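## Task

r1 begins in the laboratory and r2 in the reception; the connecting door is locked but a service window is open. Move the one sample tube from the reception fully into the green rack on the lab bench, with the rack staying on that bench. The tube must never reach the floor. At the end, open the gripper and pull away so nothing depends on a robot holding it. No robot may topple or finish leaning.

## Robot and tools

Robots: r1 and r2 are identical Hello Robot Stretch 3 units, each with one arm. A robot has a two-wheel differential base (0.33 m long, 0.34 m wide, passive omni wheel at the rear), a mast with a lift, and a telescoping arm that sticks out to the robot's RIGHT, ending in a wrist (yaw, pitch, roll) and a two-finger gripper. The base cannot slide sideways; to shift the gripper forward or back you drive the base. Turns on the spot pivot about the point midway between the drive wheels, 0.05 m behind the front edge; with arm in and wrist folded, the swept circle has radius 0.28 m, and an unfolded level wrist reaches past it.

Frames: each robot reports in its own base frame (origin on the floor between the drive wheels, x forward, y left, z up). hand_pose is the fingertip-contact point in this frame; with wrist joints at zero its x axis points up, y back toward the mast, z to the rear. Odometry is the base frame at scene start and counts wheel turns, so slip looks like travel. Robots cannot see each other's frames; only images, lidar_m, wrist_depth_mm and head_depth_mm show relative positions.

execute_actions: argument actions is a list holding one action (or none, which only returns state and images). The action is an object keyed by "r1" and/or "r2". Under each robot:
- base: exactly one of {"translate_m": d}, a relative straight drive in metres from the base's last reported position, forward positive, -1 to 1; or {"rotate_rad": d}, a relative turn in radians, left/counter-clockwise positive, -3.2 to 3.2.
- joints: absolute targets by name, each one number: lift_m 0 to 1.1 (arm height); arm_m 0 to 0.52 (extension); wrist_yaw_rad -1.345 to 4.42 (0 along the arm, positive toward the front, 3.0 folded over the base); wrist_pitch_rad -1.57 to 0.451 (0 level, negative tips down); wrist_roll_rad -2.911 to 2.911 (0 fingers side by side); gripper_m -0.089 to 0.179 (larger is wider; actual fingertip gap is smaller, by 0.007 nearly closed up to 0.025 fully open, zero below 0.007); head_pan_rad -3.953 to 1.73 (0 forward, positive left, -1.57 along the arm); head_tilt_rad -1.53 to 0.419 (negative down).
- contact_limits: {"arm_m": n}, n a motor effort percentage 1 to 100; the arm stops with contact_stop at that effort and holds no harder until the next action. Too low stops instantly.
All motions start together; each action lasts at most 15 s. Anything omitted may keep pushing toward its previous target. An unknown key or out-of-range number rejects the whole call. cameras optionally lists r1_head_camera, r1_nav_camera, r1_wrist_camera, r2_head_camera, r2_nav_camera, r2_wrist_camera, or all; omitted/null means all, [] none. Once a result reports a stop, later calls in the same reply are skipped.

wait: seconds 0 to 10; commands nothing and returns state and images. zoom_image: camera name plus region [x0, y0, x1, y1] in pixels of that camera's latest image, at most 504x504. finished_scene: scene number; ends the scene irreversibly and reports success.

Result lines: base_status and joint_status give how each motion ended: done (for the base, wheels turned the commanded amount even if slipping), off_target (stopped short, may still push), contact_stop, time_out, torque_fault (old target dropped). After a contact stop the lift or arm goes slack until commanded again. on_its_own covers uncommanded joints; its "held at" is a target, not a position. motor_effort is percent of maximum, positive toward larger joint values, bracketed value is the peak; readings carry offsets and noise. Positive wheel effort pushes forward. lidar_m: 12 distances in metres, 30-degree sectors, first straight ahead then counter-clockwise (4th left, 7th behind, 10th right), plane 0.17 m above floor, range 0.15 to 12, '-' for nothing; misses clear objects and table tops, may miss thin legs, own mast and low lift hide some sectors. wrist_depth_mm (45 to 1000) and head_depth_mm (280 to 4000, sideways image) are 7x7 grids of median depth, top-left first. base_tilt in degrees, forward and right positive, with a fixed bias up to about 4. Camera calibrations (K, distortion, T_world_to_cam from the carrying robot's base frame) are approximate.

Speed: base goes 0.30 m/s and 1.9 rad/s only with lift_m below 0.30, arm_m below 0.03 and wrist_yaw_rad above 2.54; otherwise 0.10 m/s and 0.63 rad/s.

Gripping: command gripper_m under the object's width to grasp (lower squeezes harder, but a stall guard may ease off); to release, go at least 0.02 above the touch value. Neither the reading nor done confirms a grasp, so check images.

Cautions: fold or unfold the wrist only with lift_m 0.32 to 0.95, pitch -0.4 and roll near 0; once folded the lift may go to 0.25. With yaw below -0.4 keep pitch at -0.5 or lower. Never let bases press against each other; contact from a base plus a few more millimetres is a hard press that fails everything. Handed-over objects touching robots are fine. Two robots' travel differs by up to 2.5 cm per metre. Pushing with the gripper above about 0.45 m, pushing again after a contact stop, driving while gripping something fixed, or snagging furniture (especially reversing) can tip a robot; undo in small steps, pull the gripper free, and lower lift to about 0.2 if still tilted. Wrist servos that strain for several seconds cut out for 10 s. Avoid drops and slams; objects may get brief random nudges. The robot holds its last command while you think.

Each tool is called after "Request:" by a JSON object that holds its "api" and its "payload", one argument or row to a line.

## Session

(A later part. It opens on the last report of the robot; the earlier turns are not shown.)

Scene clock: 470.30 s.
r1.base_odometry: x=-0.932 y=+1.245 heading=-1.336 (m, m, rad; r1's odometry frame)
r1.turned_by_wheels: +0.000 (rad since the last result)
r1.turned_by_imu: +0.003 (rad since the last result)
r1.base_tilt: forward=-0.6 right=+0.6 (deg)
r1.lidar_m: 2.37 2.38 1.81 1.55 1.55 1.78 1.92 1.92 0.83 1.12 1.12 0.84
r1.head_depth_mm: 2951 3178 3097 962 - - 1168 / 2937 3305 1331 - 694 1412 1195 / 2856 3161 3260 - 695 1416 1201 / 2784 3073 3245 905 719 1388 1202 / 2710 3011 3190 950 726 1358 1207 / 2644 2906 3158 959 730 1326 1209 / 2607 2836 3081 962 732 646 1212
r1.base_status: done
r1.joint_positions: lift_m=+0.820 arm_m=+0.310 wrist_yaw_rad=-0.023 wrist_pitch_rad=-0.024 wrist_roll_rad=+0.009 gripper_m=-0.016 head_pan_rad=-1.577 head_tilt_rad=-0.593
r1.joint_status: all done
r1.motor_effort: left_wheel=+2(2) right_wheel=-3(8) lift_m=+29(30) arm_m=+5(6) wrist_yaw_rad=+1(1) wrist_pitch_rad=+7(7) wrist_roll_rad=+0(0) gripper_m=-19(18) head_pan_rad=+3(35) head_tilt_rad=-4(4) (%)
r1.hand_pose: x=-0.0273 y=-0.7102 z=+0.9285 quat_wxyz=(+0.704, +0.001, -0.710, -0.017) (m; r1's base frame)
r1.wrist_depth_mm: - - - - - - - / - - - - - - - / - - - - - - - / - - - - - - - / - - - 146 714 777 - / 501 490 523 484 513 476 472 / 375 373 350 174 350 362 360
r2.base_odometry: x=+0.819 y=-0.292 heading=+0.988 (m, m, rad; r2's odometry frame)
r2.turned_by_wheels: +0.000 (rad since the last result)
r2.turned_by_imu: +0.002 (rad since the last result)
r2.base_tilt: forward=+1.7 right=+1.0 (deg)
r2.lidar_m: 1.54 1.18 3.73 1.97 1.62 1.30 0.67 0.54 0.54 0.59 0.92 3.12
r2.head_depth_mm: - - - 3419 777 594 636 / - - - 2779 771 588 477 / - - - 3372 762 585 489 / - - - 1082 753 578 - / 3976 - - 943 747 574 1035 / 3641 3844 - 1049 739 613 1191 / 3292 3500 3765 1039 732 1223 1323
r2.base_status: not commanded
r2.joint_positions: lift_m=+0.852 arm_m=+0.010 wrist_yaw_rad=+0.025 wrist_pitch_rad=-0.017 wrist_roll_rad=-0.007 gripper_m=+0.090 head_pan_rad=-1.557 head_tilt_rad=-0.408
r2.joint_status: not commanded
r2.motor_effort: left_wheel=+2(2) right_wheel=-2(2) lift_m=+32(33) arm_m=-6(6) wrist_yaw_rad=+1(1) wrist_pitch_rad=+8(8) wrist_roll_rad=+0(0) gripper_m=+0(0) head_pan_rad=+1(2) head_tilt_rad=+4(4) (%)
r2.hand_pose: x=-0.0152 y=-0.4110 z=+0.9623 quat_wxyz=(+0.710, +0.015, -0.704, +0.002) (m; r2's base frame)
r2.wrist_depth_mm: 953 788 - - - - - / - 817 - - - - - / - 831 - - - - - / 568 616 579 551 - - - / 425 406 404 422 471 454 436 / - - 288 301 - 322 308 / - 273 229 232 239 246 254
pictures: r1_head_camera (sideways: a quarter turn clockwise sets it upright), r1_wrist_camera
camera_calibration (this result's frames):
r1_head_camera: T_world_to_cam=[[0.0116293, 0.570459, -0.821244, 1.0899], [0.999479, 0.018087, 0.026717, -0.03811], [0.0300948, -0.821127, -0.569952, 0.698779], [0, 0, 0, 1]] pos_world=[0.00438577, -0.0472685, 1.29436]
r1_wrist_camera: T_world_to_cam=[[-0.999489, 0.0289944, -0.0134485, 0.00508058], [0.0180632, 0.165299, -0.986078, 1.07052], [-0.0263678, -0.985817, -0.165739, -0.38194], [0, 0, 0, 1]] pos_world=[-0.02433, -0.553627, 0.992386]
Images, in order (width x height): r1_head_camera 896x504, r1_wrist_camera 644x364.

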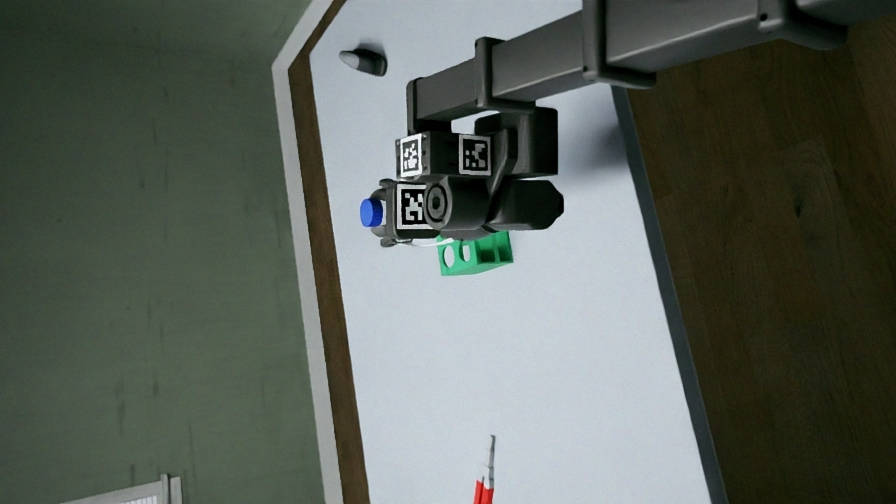

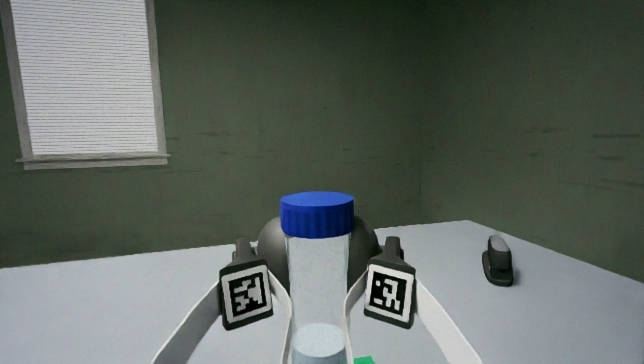

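Request:
{"api": "execute_actions", "payload": {
  "actions": [
    {"r1": {"base": {"translate_m": 0.008}, "joints": {"lift_m": 0.80, "arm_m": 0.314}}}
  ],
  "cameras": ["r1_head_camera", "r1_wrist_camera"]
}}

Scene clock: 526.33 s.
r1.base_odometry: x=-0.931 y=+1.237 heading=-1.336 (m, m, rad; r1's odometry frame)
r1.turned_by_wheels: +0.000 (rad since the last result)
r1.turned_by_imu: +0.000 (rad since the last result)
r1.base_tilt: forward=-0.6 right=+0.6 (deg)
r1.lidar_m: 2.37 2.37 1.81 1.55 1.55 1.79 1.93 1.92 0.84 1.11 1.12 0.83
r1.head_depth_mm: 2909 3170 3034 924 760 - 1161 / 2933 3286 1334 1022 693 1416 1193 / 2846 3218 3309 - 696 1391 1197 / 2773 3075 3287 924 722 1362 1201 / 2746 3004 3180 951 726 1331 1203 / 2632 2906 3120 954 731 1322 1212 / 2578 2828 3050 962 734 644 1214
r1.base_status: done
r1.joint_positions: lift_m=+0.800 arm_m=+0.314 wrist_yaw_rad=-0.023 wrist_pitch_rad=-0.024 wrist_roll_rad=+0.009 gripper_m=-0.016 head_pan_rad=-1.577 head_tilt_rad=-0.593
r1.joint_status: all done
r1.motor_effort: left_wheel=+2(6) right_wheel=-3(6) lift_m=+30(30) arm_m=+5(4) wrist_yaw_rad=+1(1) wrist_pitch_rad=+7(7) wrist_roll_rad=+0(0) gripper_m=-20(19) head_pan_rad=+4(3) head_tilt_rad=-4(5) (%)
r1.hand_pose: x=-0.0273 y=-0.7142 z=+0.9085 quat_wxyz=(+0.704, +0.001, -0.710, -0.017) (m; r1's base frame)
r1.wrist_depth_mm: - - - - - - - / - - - - - - - / - - - - - - - / - - - - - - - / - - - 146 655 636 - / 457 452 479 446 469 437 435 / 341 342 322 173 319 329 327
r2.base_odometry: x=+0.819 y=-0.292 heading=+0.988 (m, m, rad; r2's odometry frame)
r2.turned_by_wheels: +0.000 (rad since the last result)
r2.turned_by_imu: +0.001 (rad since the last result)
r2.base_tilt: forward=+1.6 right=+1.0 (deg)
r2.lidar_m: 1.53 1.19 3.72 1.97 1.61 1.30 0.67 0.54 0.54 0.59 0.92 3.11
r2.head_depth_mm: - - - 3437 780 595 635 / - - - 2787 770 588 477 / - - - 3348 761 587 488 / - - - 1077 752 580 - / - - - 946 748 575 1037 / 3657 3824 - 1049 737 612 1188 / 3296 3485 3698 1036 730 1225 1323
r2.base_status: not commanded
r2.joint_positions: lift_m=+0.852 arm_m=+0.010 wrist_yaw_rad=+0.025 wrist_pitch_rad=-0.017 wrist_roll_rad=-0.007 gripper_m=+0.090 head_pan_rad=-1.557 head_tilt_rad=-0.408
r2.joint_status: not commanded
r2.motor_effort: left_wheel=+2(2) right_wheel=-3(2) lift_m=+33(33) arm_m=-6(6) wrist_yaw_rad=+1(1) wrist_pitch_rad=+9(8) wrist_roll_rad=+0(0) gripper_m=+0(0) head_pan_rad=+2(2) head_tilt_rad=+3(4) (%)
r2.hand_pose: x=-0.0152 y=-0.4110 z=+0.9623 quat_wxyz=(+0.710, +0.015, -0.704, +0.002) (m; r2's base frame)
r2.wrist_depth_mm: 943 777 - - - - - / - 816 - - - - - / - 816 - - - - - / 573 589 577 546 - - - / 435 409 403 415 470 447 438 / - - 291 295 - 323 309 / - 273 226 233 237 246 255
pictures: r1_head_camera (sideways: a quarter turn clockwise sets it upright), r1_wrist_camera
camera_calibration (this result's frames):
r1_head_camera: T_world_to_cam=[[0.0116294, 0.570459, -0.821244, 1.0899], [0.999479, 0.0180869, 0.026717, -0.03811], [0.0300947, -0.821127, -0.569952, 0.698779], [0, 0, 0, 1]] pos_world=[0.00438576, -0.0472685, 1.29436]
r1_wrist_camera: T_world_to_cam=[[-0.999489, 0.0289946, -0.0134483, 0.00492735], [0.0180631, 0.1653, -0.986078, 1.05145], [-0.0263679, -0.985817, -0.165739, -0.3892], [0, 0, 0, 1]] pos_world=[-0.02433, -0.557627, 0.972373]
Images, in order (width x height): r1_head_camera 896x504, r1_wrist_camera 644x364.

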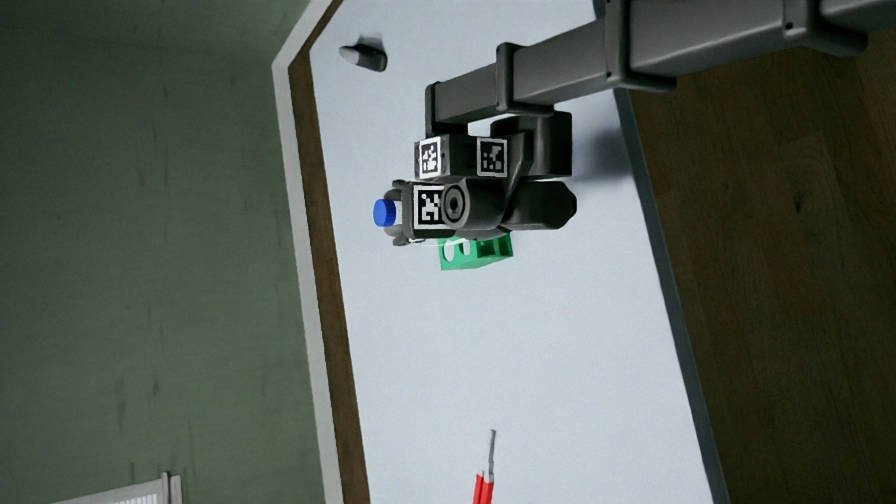

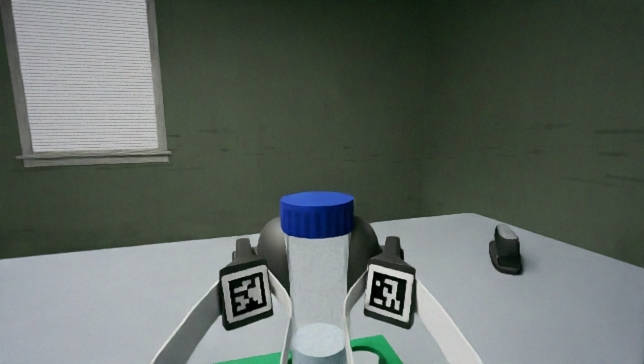

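Request:
{"api": "zoom_image", "payload": {
  "camera": "r1_wrist_camera",
  "region": [200, 290, 440, 364]
}}

Region (200, 290, 440, 364) of r1_wrist_camera's 644x364 image, scaled by 2.100; it fills the top 155 rows of this view, and the rest is white.

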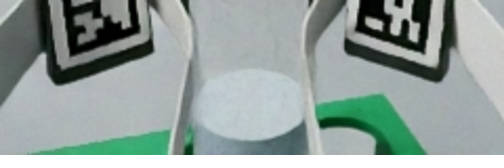

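Request:
{"api": "execute_actions", "payload": {
  "actions": [
    {"r1": {"joints": {"lift_m": 0.793, "arm_m": 0.305}}}
  ],
  "cameras": ["r1_wrist_camera"]
}}

Request:
{"api": "zoom_image", "payload": {
  "camera": "r1_wrist_camera",
  "region": [200, 290, 440, 364]
}}

Scene clock: 555.63 s.
r1.base_odometry: x=-0.931 y=+1.237 heading=-1.336 (m, m, rad; r1's odometry frame)
r1.turned_by_wheels: +0.000 (rad since the last result)
r1.turned_by_imu: +0.000 (rad since the last result)
r1.base_tilt: forward=-0.6 right=+0.5 (deg)
r1.lidar_m: 2.37 2.37 1.82 1.55 1.56 1.79 1.93 1.93 0.84 1.12 1.12 0.83
r1.head_depth_mm: 2952 3184 3058 927 748 - 1174 / 2946 3274 1333 1018 683 1414 1194 / 2868 3180 3304 - 675 1388 1196 / 2797 3089 3284 945 721 1356 1197 / 2697 2988 3213 946 725 1326 1205 / 2642 2905 3112 953 729 1328 1207 / 2588 2859 3051 962 732 645 1216
r1.base_status: not commanded
r1.joint_positions: lift_m=+0.793 arm_m=+0.305 wrist_yaw_rad=-0.023 wrist_pitch_rad=-0.024 wrist_roll_rad=+0.009 gripper_m=-0.016 head_pan_rad=-1.577 head_tilt_rad=-0.593
r1.joint_status: all done
r1.motor_effort: left_wheel=+2(2) right_wheel=-3(3) lift_m=+29(33) arm_m=-4(3) wrist_yaw_rad=+1(0) wrist_pitch_rad=+7(7) wrist_roll_rad=+0(0) gripper_m=-19(20) head_pan_rad=+3(3) head_tilt_rad=-3(4) (%)
r1.hand_pose: x=-0.0273 y=-0.7057 z=+0.9015 quat_wxyz=(+0.704, +0.001, -0.710, -0.017) (m; r1's base frame)
r1.wrist_depth_mm: - - - - - - - / - - - - - - - / - - - - - - - / - - - - - - - / - - - 146 632 620 - / 441 435 465 429 452 421 416 / 329 330 295 173 307 322 319
r2.base_odometry: x=+0.819 y=-0.292 heading=+0.988 (m, m, rad; r2's odometry frame)
r2.turned_by_wheels: +0.000 (rad since the last result)
r2.turned_by_imu: +0.001 (rad since the last result)
r2.base_tilt: forward=+1.7 right=+1.0 (deg)
r2.lidar_m: 1.54 1.19 3.74 1.97 1.62 1.30 0.67 0.55 0.54 0.59 0.92 3.11
r2.head_depth_mm: - - - 3413 779 592 636 / - - - 2763 770 588 476 / - - - 3355 762 586 489 / - - - 1082 753 579 - / - - - 942 745 574 1039 / 3673 3894 - 1051 738 611 1197 / 3319 3507 3748 1036 732 1228 1327
r2.base_status: not commanded
r2.joint_positions: lift_m=+0.852 arm_m=+0.010 wrist_yaw_rad=+0.025 wrist_pitch_rad=-0.017 wrist_roll_rad=-0.007 gripper_m=+0.090 head_pan_rad=-1.557 head_tilt_rad=-0.408
r2.joint_status: not commanded
r2.motor_effort: left_wheel=+2(2) right_wheel=-3(2) lift_m=+33(32) arm_m=-6(6) wrist_yaw_rad=+1(1) wrist_pitch_rad=+8(9) wrist_roll_rad=+0(0) gripper_m=+0(0) head_pan_rad=+2(2) head_tilt_rad=+4(4) (%)
r2.hand_pose: x=-0.0152 y=-0.4110 z=+0.9623 quat_wxyz=(+0.710, +0.015, -0.704, +0.002) (m; r2's base frame)
r2.wrist_depth_mm: 911 774 - - - - - / - 836 - - - - - / - 816 - - - - - / 576 605 562 555 - - - / 431 406 400 419 466 447 442 / - - 292 299 - 323 310 / - 274 226 232 238 245 253
pictures: r1_wrist_camera
camera_calibration (this result's frames):
r1_wrist_camera: T_world_to_cam=[[-0.999489, 0.0289943, -0.0134482, 0.0045871], [0.018063, 0.1653, -0.986078, 1.04316], [-0.0263677, -0.985817, -0.165739, -0.381992], [0, 0, 0, 1]] pos_world=[-0.02433, -0.549141, 0.965384]
Images, in order (width x height): r1_wrist_camera 644x364.

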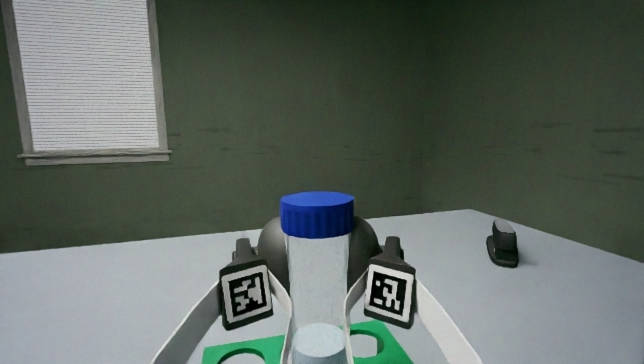

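Region (200, 290, 440, 364) of r1_wrist_camera's 644x364 image, scaled by 2.100; it fills the top 155 rows of this view, and the rest is white.

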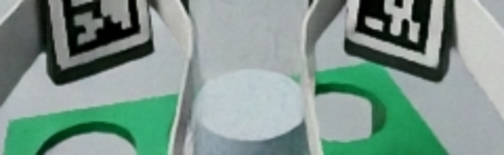

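Request:
{"api": "execute_actions", "payload": {
  "actions": [
    {"r1": {"joints": {"lift_m": 0.765}}}
  ],
  "cameras": ["r1_wrist_camera", "r1_head_camera"]
}}

Scene clock: 565.27 s.
r1.base_odometry: x=-0.931 y=+1.237 heading=-1.336 (m, m, rad; r1's odometry frame)
r1.turned_by_wheels: +0.000 (rad since the last result)
r1.turned_by_imu: +0.000 (rad since the last result)
r1.base_tilt: forward=-0.6 right=+0.6 (deg)
r1.lidar_m: 2.37 2.37 1.81 1.55 1.55 1.79 1.93 1.92 0.84 1.12 1.12 0.83
r1.head_depth_mm: 2891 3165 3043 925 760 - - / 2952 3259 1335 974 674 1379 1191 / 2829 3178 3306 1025 672 1384 1199 / 2775 3090 3301 948 723 1360 1206 / 2711 3013 3209 948 726 1331 1201 / 2642 2895 3146 955 728 1328 1213 / 2583 2846 3044 965 735 644 1212
r1.base_status: not commanded
r1.joint_positions: lift_m=+0.765 arm_m=+0.305 wrist_yaw_rad=-0.023 wrist_pitch_rad=-0.023 wrist_roll_rad=+0.009 gripper_m=-0.016 head_pan_rad=-1.577 head_tilt_rad=-0.593
r1.joint_status: all done
r1.motor_effort: left_wheel=+2(2) right_wheel=-3(3) lift_m=+29(31) arm_m=-3(4) wrist_yaw_rad=+1(1) wrist_pitch_rad=+6(7) wrist_roll_rad=+0(0) gripper_m=-19(20) head_pan_rad=+4(3) head_tilt_rad=-4(4) (%)
r1.hand_pose: x=-0.0273 y=-0.7058 z=+0.8738 quat_wxyz=(+0.704, +0.000, -0.710, -0.017) (m; r1's base frame)
r1.wrist_depth_mm: - - - - - - - / - - - - - - - / - - - - - - - / - - - - - - - / - 572 563 146 549 498 536 / 379 381 402 372 399 367 366 / 288 286 182 174 195 277 275
r2.base_odometry: x=+0.819 y=-0.292 heading=+0.988 (m, m, rad; r2's odometry frame)
r2.turned_by_wheels: +0.000 (rad since the last result)
r2.turned_by_imu: +0.001 (rad since the last result)
r2.base_tilt: forward=+1.7 right=+1.1 (deg)
r2.lidar_m: 1.53 1.18 3.74 1.97 1.61 1.30 0.67 0.55 0.54 0.59 0.92 3.12
r2.head_depth_mm: - - - 3404 776 594 637 / - - - 2813 769 589 477 / - - - 3361 763 586 489 / - - - 1080 754 579 - / 3980 - - 945 747 574 1035 / 3598 3840 - 1049 739 613 1190 / 3318 3502 3727 1032 732 1228 1329
r2.base_status: not commanded
r2.joint_positions: lift_m=+0.852 arm_m=+0.010 wrist_yaw_rad=+0.025 wrist_pitch_rad=-0.017 wrist_roll_rad=-0.007 gripper_m=+0.090 head_pan_rad=-1.557 head_tilt_rad=-0.408
r2.joint_status: not commanded
r2.motor_effort: left_wheel=+2(1) right_wheel=-2(3) lift_m=+33(32) arm_m=-6(6) wrist_yaw_rad=+1(0) wrist_pitch_rad=+8(8) wrist_roll_rad=+0(0) gripper_m=-1(0) head_pan_rad=+3(2) head_tilt_rad=+4(3) (%)
r2.hand_pose: x=-0.0152 y=-0.4110 z=+0.9623 quat_wxyz=(+0.710, +0.015, -0.704, +0.002) (m; r2's base frame)
r2.wrist_depth_mm: 939 819 - - - - - / - 814 - - - - - / - 843 - - - - - / 568 606 568 551 - - - / 426 409 403 414 465 447 438 / - - 289 301 - 323 307 / - 271 228 233 238 246 254
pictures: r1_head_camera (sideways: a quarter turn clockwise sets it upright), r1_wrist_camera
camera_calibration (this result's frames):
r1_head_camera: T_world_to_cam=[[0.0116293, 0.570459, -0.821244, 1.0899], [0.999479, 0.0180871, 0.026717, -0.03811], [0.0300949, -0.821127, -0.569952, 0.698779], [0, 0, 0, 1]] pos_world=[0.00438577, -0.0472685, 1.29436]
r1_wrist_camera: T_world_to_cam=[[-0.99949, 0.0289772, -0.0134558, 0.00420958], [0.018035, 0.16408, -0.986282, 1.01518], [-0.0263718, -0.986021, -0.164519, -0.387827], [0, 0, 0, 1]] pos_world=[-0.024329, -0.549098, 0.937504]
Images, in order (width x height): r1_head_camera 896x504, r1_wrist_camera 644x364.

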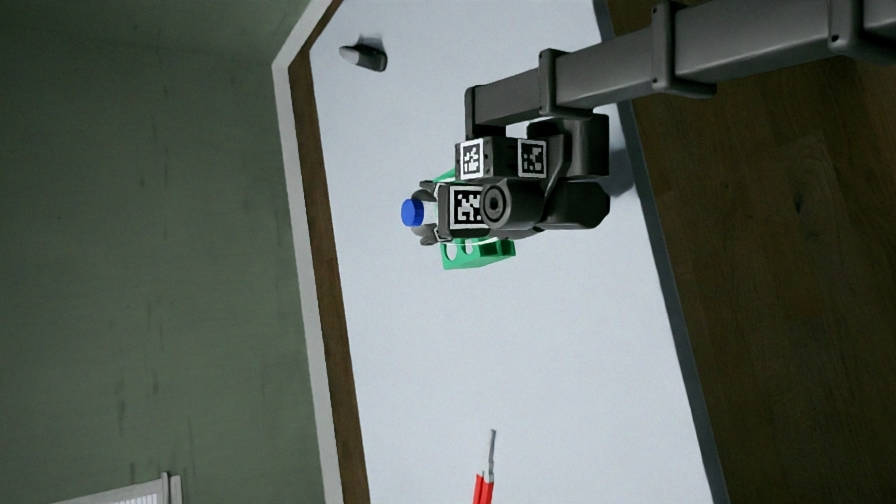

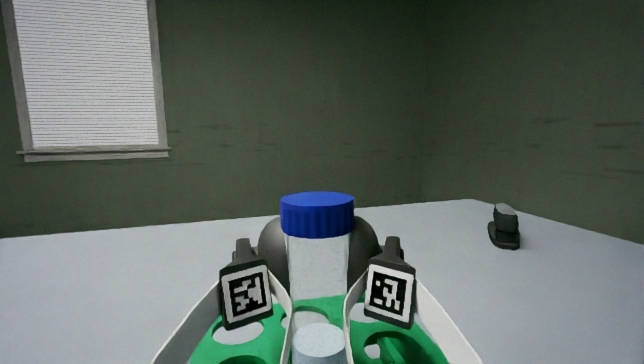

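Request:
{"api": "execute_actions", "payload": {
  "actions": [
    {"r1": {"joints": {"lift_m": 0.75}}}
  ],
  "cameras": ["r1_wrist_camera"]
}}

Scene clock: 567.87 s.
r1.base_odometry: x=-0.931 y=+1.237 heading=-1.336 (m, m, rad; r1's odometry frame)
r1.turned_by_wheels: +0.000 (rad since the last result)
r1.turned_by_imu: +0.000 (rad since the last result)
r1.base_tilt: forward=-0.6 right=+0.5 (deg)
r1.lidar_m: 2.36 2.37 1.81 1.55 1.55 1.78 1.93 1.93 0.84 1.11 1.12 0.83
r1.head_depth_mm: 2944 3195 3010 925 761 - - / 2934 3261 1333 970 - 1411 1190 / 2828 3167 3298 978 - 1385 1193 / 2777 3067 3286 984 721 1358 1201 / 2714 2996 3218 947 727 1326 1201 / 2640 2897 3163 957 731 1327 1207 / 2581 2838 3037 962 733 643 1218
r1.base_status: not commanded
r1.joint_positions: lift_m=+0.750 arm_m=+0.305 wrist_yaw_rad=-0.023 wrist_pitch_rad=-0.023 wrist_roll_rad=+0.009 gripper_m=-0.016 head_pan_rad=-1.577 head_tilt_rad=-0.593
r1.joint_status: all done
r1.motor_effort: left_wheel=+2(2) right_wheel=-3(3) lift_m=+29(28) arm_m=-3(3) wrist_yaw_rad=+1(1) wrist_pitch_rad=+7(6) wrist_roll_rad=+0(0) gripper_m=-19(19) head_pan_rad=+3(4) head_tilt_rad=-4(4) (%)
r1.hand_pose: x=-0.0273 y=-0.7058 z=+0.8588 quat_wxyz=(+0.704, +0.000, -0.710, -0.017) (m; r1's base frame)
r1.wrist_depth_mm: - - - - - - - / - - - - - - - / - - - - - - - / - - - - - - - / 529 527 518 146 509 470 487 / 350 348 368 311 360 337 336 / 260 261 176 165 160 254 252
r2.base_odometry: x=+0.819 y=-0.292 heading=+0.988 (m, m, rad; r2's odometry frame)
r2.turned_by_wheels: +0.000 (rad since the last result)
r2.turned_by_imu: +0.000 (rad since the last result)
r2.base_tilt: forward=+1.7 right=+1.0 (deg)
r2.lidar_m: 1.54 1.18 3.72 1.97 1.61 1.30 0.67 0.54 0.54 0.59 0.92 3.12
r2.head_depth_mm: - - - 3408 777 593 636 / - - - 2773 771 589 477 / - - - 3354 762 585 488 / - - - 1082 754 579 - / - - - 940 745 575 1034 / 3585 3886 - 1047 738 613 1194 / 3321 3508 3725 1037 731 1224 1325
r2.base_status: not commanded
r2.joint_positions: lift_m=+0.852 arm_m=+0.010 wrist_yaw_rad=+0.025 wrist_pitch_rad=-0.017 wrist_roll_rad=-0.007 gripper_m=+0.090 head_pan_rad=-1.557 head_tilt_rad=-0.408
r2.joint_status: not commanded
r2.motor_effort: left_wheel=+2(2) right_wheel=-3(2) lift_m=+32(32) arm_m=-6(6) wrist_yaw_rad=+0(1) wrist_pitch_rad=+8(9) wrist_roll_rad=+0(0) gripper_m=+0(0) head_pan_rad=+2(2) head_tilt_rad=+3(3) (%)
r2.hand_pose: x=-0.0152 y=-0.4110 z=+0.9623 quat_wxyz=(+0.710, +0.015, -0.704, +0.002) (m; r2's base frame)
r2.wrist_depth_mm: 952 809 - - - - - / - 813 - - - - - / - 851 - - - - - / 577 617 569 542 - - - / 429 411 405 415 470 458 438 / - - 289 300 - 326 310 / - 275 229 235 237 247 252
pictures: r1_wrist_camera
camera_calibration (this result's frames):
r1_wrist_camera: T_world_to_cam=[[-0.999489, 0.0289784, -0.0134552, 0.00400774], [0.0180373, 0.164181, -0.986265, 1.00041], [-0.0263713, -0.986004, -0.16462, -0.390196], [0, 0, 0, 1]] pos_world=[-0.0243291, -0.549101, 0.922494]
Images, in order (width x height): r1_wrist_camera 644x364.

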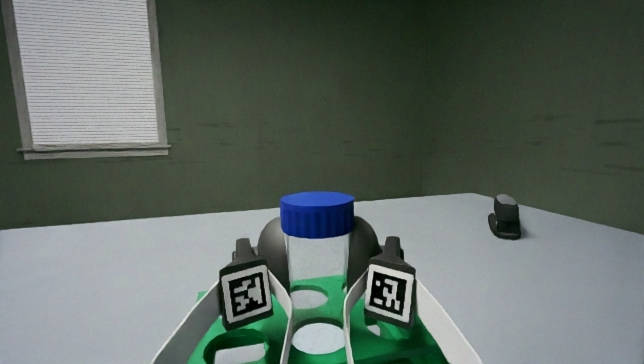

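Request:
{"api": "execute_actions", "payload": {
  "actions": [
    {"r1": {"joints": {"gripper_m": 0.09}}}
  ],
  "cameras": ["r1_wrist_camera"]
}}

Scene clock: 571.67 s.
r1.base_odometry: x=-0.931 y=+1.237 heading=-1.336 (m, m, rad; r1's odometry frame)
r1.turned_by_wheels: +0.000 (rad since the last result)
r1.turned_by_imu: +0.000 (rad since the last result)
r1.base_tilt: forward=-0.6 right=+0.5 (deg)
r1.lidar_m: 2.37 2.37 1.81 1.55 1.55 1.78 1.93 1.93 0.84 1.12 1.12 0.83
r1.head_depth_mm: 2932 3165 3047 927 762 - - / 2934 3314 1334 973 - 1420 1194 / 2843 3174 3294 1000 - 1383 1199 / 2776 3087 3280 944 721 1357 1194 / 2706 3012 3217 952 725 1320 1203 / 2649 2899 3164 957 729 1327 1206 / 2565 2842 3067 960 734 645 1208
r1.base_status: not commanded
r1.joint_positions: lift_m=+0.750 arm_m=+0.305 wrist_yaw_rad=-0.023 wrist_pitch_rad=-0.023 wrist_roll_rad=+0.009 gripper_m=+0.090 head_pan_rad=-1.577 head_tilt_rad=-0.593
r1.joint_status: all done
r1.motor_effort: left_wheel=+2(2) right_wheel=-3(3) lift_m=+29(29) arm_m=-3(4) wrist_yaw_rad=+1(1) wrist_pitch_rad=+6(7) wrist_roll_rad=+0(0) gripper_m=+0(79) head_pan_rad=+3(3) head_tilt_rad=-5(5) (%)
r1.hand_pose: x=-0.0273 y=-0.7058 z=+0.8588 quat_wxyz=(+0.704, +0.000, -0.710, -0.017) (m; r1's base frame)
r1.wrist_depth_mm: - - - - - - - / - - - - - - - / - - - - - - - / - - - - - - - / 531 519 567 146 554 476 489 / 348 350 306 302 222 336 333 / 261 253 172 170 161 255 252
r2.base_odometry: x=+0.819 y=-0.292 heading=+0.988 (m, m, rad; r2's odometry frame)
r2.turned_by_wheels: +0.000 (rad since the last result)
r2.turned_by_imu: +0.001 (rad since the last result)
r2.base_tilt: forward=+1.7 right=+1.0 (deg)
r2.lidar_m: 1.54 1.19 3.73 1.97 1.61 1.30 0.67 0.55 0.54 0.59 0.92 3.11
r2.head_depth_mm: - - - 3386 778 594 636 / - - - 2770 771 588 478 / - - - 3350 761 586 489 / - - - 1084 756 580 - / - - - 943 745 574 1032 / 3582 3862 - 1050 740 612 1186 / 3296 3488 3696 1039 733 1226 1323
r2.base_status: not commanded
r2.joint_positions: lift_m=+0.852 arm_m=+0.010 wrist_yaw_rad=+0.025 wrist_pitch_rad=-0.017 wrist_roll_rad=-0.007 gripper_m=+0.090 head_pan_rad=-1.557 head_tilt_rad=-0.408
r2.joint_status: not commanded
r2.motor_effort: left_wheel=+1(2) right_wheel=-2(3) lift_m=+32(32) arm_m=-7(6) wrist_yaw_rad=+1(1) wrist_pitch_rad=+8(9) wrist_roll_rad=+0(0) gripper_m=+0(0) head_pan_rad=+1(2) head_tilt_rad=+4(4) (%)
r2.hand_pose: x=-0.0152 y=-0.4110 z=+0.9623 quat_wxyz=(+0.710, +0.015, -0.704, +0.002) (m; r2's base frame)
r2.wrist_depth_mm: 910 804 - - - - - / - 833 - - - - - / - 842 - - - - - / 573 611 566 548 - - - / 432 406 401 415 461 458 439 / - - 289 300 - 318 310 / - 275 228 235 238 246 256
pictures: r1_wrist_camera
camera_calibration (this result's frames):
r1_wrist_camera: T_world_to_cam=[[-0.999489, 0.0289807, -0.0134552, 0.00400876], [0.0180377, 0.164181, -0.986265, 1.00041], [-0.0263736, -0.986004, -0.16462, -0.390196], [0, 0, 0, 1]] pos_world=[-0.0243293, -0.549101, 0.922494]
Images, in order (width x height): r1_wrist_camera 644x364.

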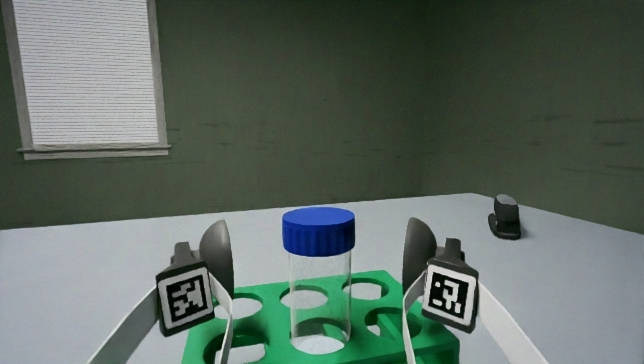

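Request:
{"api": "execute_actions", "payload": {
  "actions": [
    {"r1": {"joints": {"arm_m": 0.1, "lift_m": 0.765}}}
  ],
  "cameras": ["r1_wrist_camera", "r1_head_camera"]
}}

Scene clock: 576.87 s.
r1.base_odometry: x=-0.931 y=+1.237 heading=-1.336 (m, m, rad; r1's odometry frame)
r1.turned_by_wheels: +0.000 (rad since the last result)
r1.turned_by_imu: +0.000 (rad since the last result)
r1.base_tilt: forward=-0.7 right=+0.4 (deg)
r1.lidar_m: 2.37 2.37 1.81 1.55 1.55 1.78 1.93 1.92 0.84 1.12 1.12 0.83
r1.head_depth_mm: 2975 3213 3027 924 738 1490 - / 2918 3278 1336 930 727 - - / 2827 3173 3239 899 742 - 1142 / 2767 3093 3308 908 721 1355 1199 / 2694 2991 3223 951 727 1325 1204 / 2621 2905 3144 954 730 1333 1208 / 2586 2829 3044 963 734 646 1216
r1.base_status: not commanded
r1.joint_positions: lift_m=+0.765 arm_m=+0.100 wrist_yaw_rad=-0.023 wrist_pitch_rad=-0.023 wrist_roll_rad=+0.009 gripper_m=+0.090 head_pan_rad=-1.577 head_tilt_rad=-0.593
r1.joint_status: all done
r1.motor_effort: left_wheel=+2(2) right_wheel=-3(3) lift_m=+37(36) arm_m=-3(3) wrist_yaw_rad=+1(1) wrist_pitch_rad=+6(7) wrist_roll_rad=+0(0) gripper_m=+1(0) head_pan_rad=+3(3) head_tilt_rad=-3(5) (%)
r1.hand_pose: x=-0.0273 y=-0.5008 z=+0.8735 quat_wxyz=(+0.704, +0.000, -0.710, -0.017) (m; r1's base frame)
r1.wrist_depth_mm: - - - - - - - / - - - - - - - / - - - - - - - / - - - - - - - / 582 572 634 407 605 541 537 / 384 380 357 352 365 367 366 / 286 278 283 281 280 278 275
r2.base_odometry: x=+0.819 y=-0.292 heading=+0.988 (m, m, rad; r2's odometry frame)
r2.turned_by_wheels: +0.000 (rad since the last result)
r2.turned_by_imu: +0.001 (rad since the last result)
r2.base_tilt: forward=+1.7 right=+1.0 (deg)
r2.lidar_m: 1.53 1.18 3.73 1.96 1.62 1.30 0.67 0.54 0.54 0.59 0.92 3.12
r2.head_depth_mm: - - - 3384 777 594 635 / - - - 2796 770 589 477 / - - - 3327 761 587 488 / - - - 1081 753 580 - / - - - 942 746 575 1034 / 3614 3813 - 1050 739 612 1187 / 3272 3488 3692 1034 733 1223 1330
r2.base_status: not commanded
r2.joint_positions: lift_m=+0.852 arm_m=+0.010 wrist_yaw_rad=+0.025 wrist_pitch_rad=-0.017 wrist_roll_rad=-0.007 gripper_m=+0.090 head_pan_rad=-1.557 head_tilt_rad=-0.408
r2.joint_status: not commanded
r2.motor_effort: left_wheel=+1(2) right_wheel=-2(3) lift_m=+33(33) arm_m=-7(6) wrist_yaw_rad=+1(1) wrist_pitch_rad=+9(9) wrist_roll_rad=+0(0) gripper_m=+0(0) head_pan_rad=+2(2) head_tilt_rad=+3(4) (%)
r2.hand_pose: x=-0.0152 y=-0.4110 z=+0.9623 quat_wxyz=(+0.710, +0.015, -0.704, +0.002) (m; r2's base frame)
r2.wrist_depth_mm: 953 814 - - - - - / - 779 - - - - - / - 847 - - - - - / 560 619 579 549 - - - / 428 405 400 413 464 453 441 / - - 290 298 - 320 305 / - 274 229 232 237 245 253
pictures: r1_head_camera (sideways: a quarter turn clockwise sets it upright), r1_wrist_camera
camera_calibration (this result's frames):
r1_head_camera: T_world_to_cam=[[0.0115881, 0.570469, -0.821237, 1.08989], [0.999478, 0.018159, 0.0267173, -0.0381104], [0.0301542, -0.821118, -0.569961, 0.698791], [0, 0, 0, 1]] pos_world=[0.00438919, -0.0472685, 1.29436]
r1_wrist_camera: T_world_to_cam=[[-0.99949, 0.0289692, -0.0134554, -0.00173716], [0.0180353, 0.164158, -0.986269, 0.981261], [-0.0263626, -0.986009, -0.164597, -0.185662], [0, 0, 0, 1]] pos_world=[-0.0243282, -0.344096, 0.937205]
Images, in order (width x height): r1_head_camera 896x504, r1_wrist_camera 644x364.

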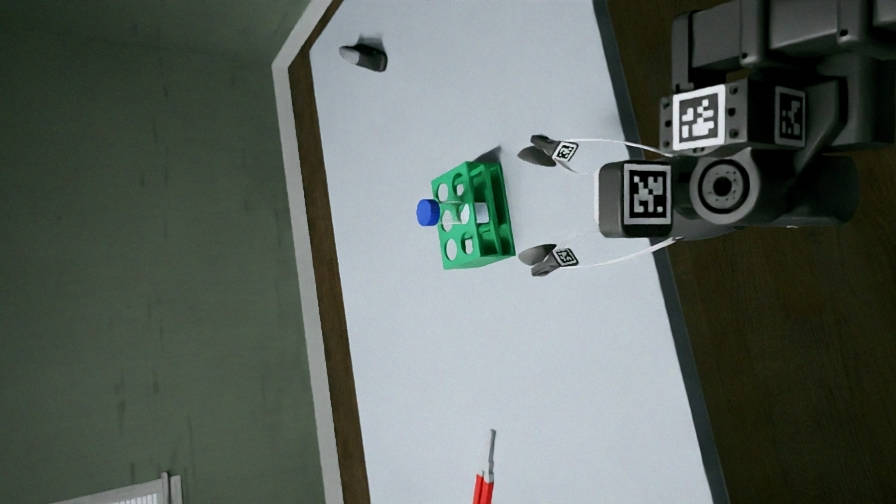

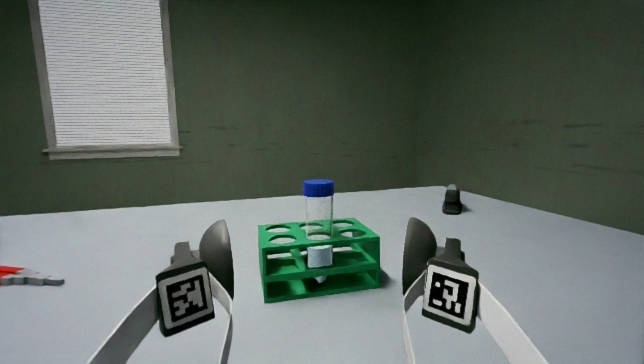

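The tube is fully seated in the green rack, and the robot is clear.

Request:
{"api": "finished_scene", "payload": {
  "scene": 1
}}

The scene is finished: the task was done.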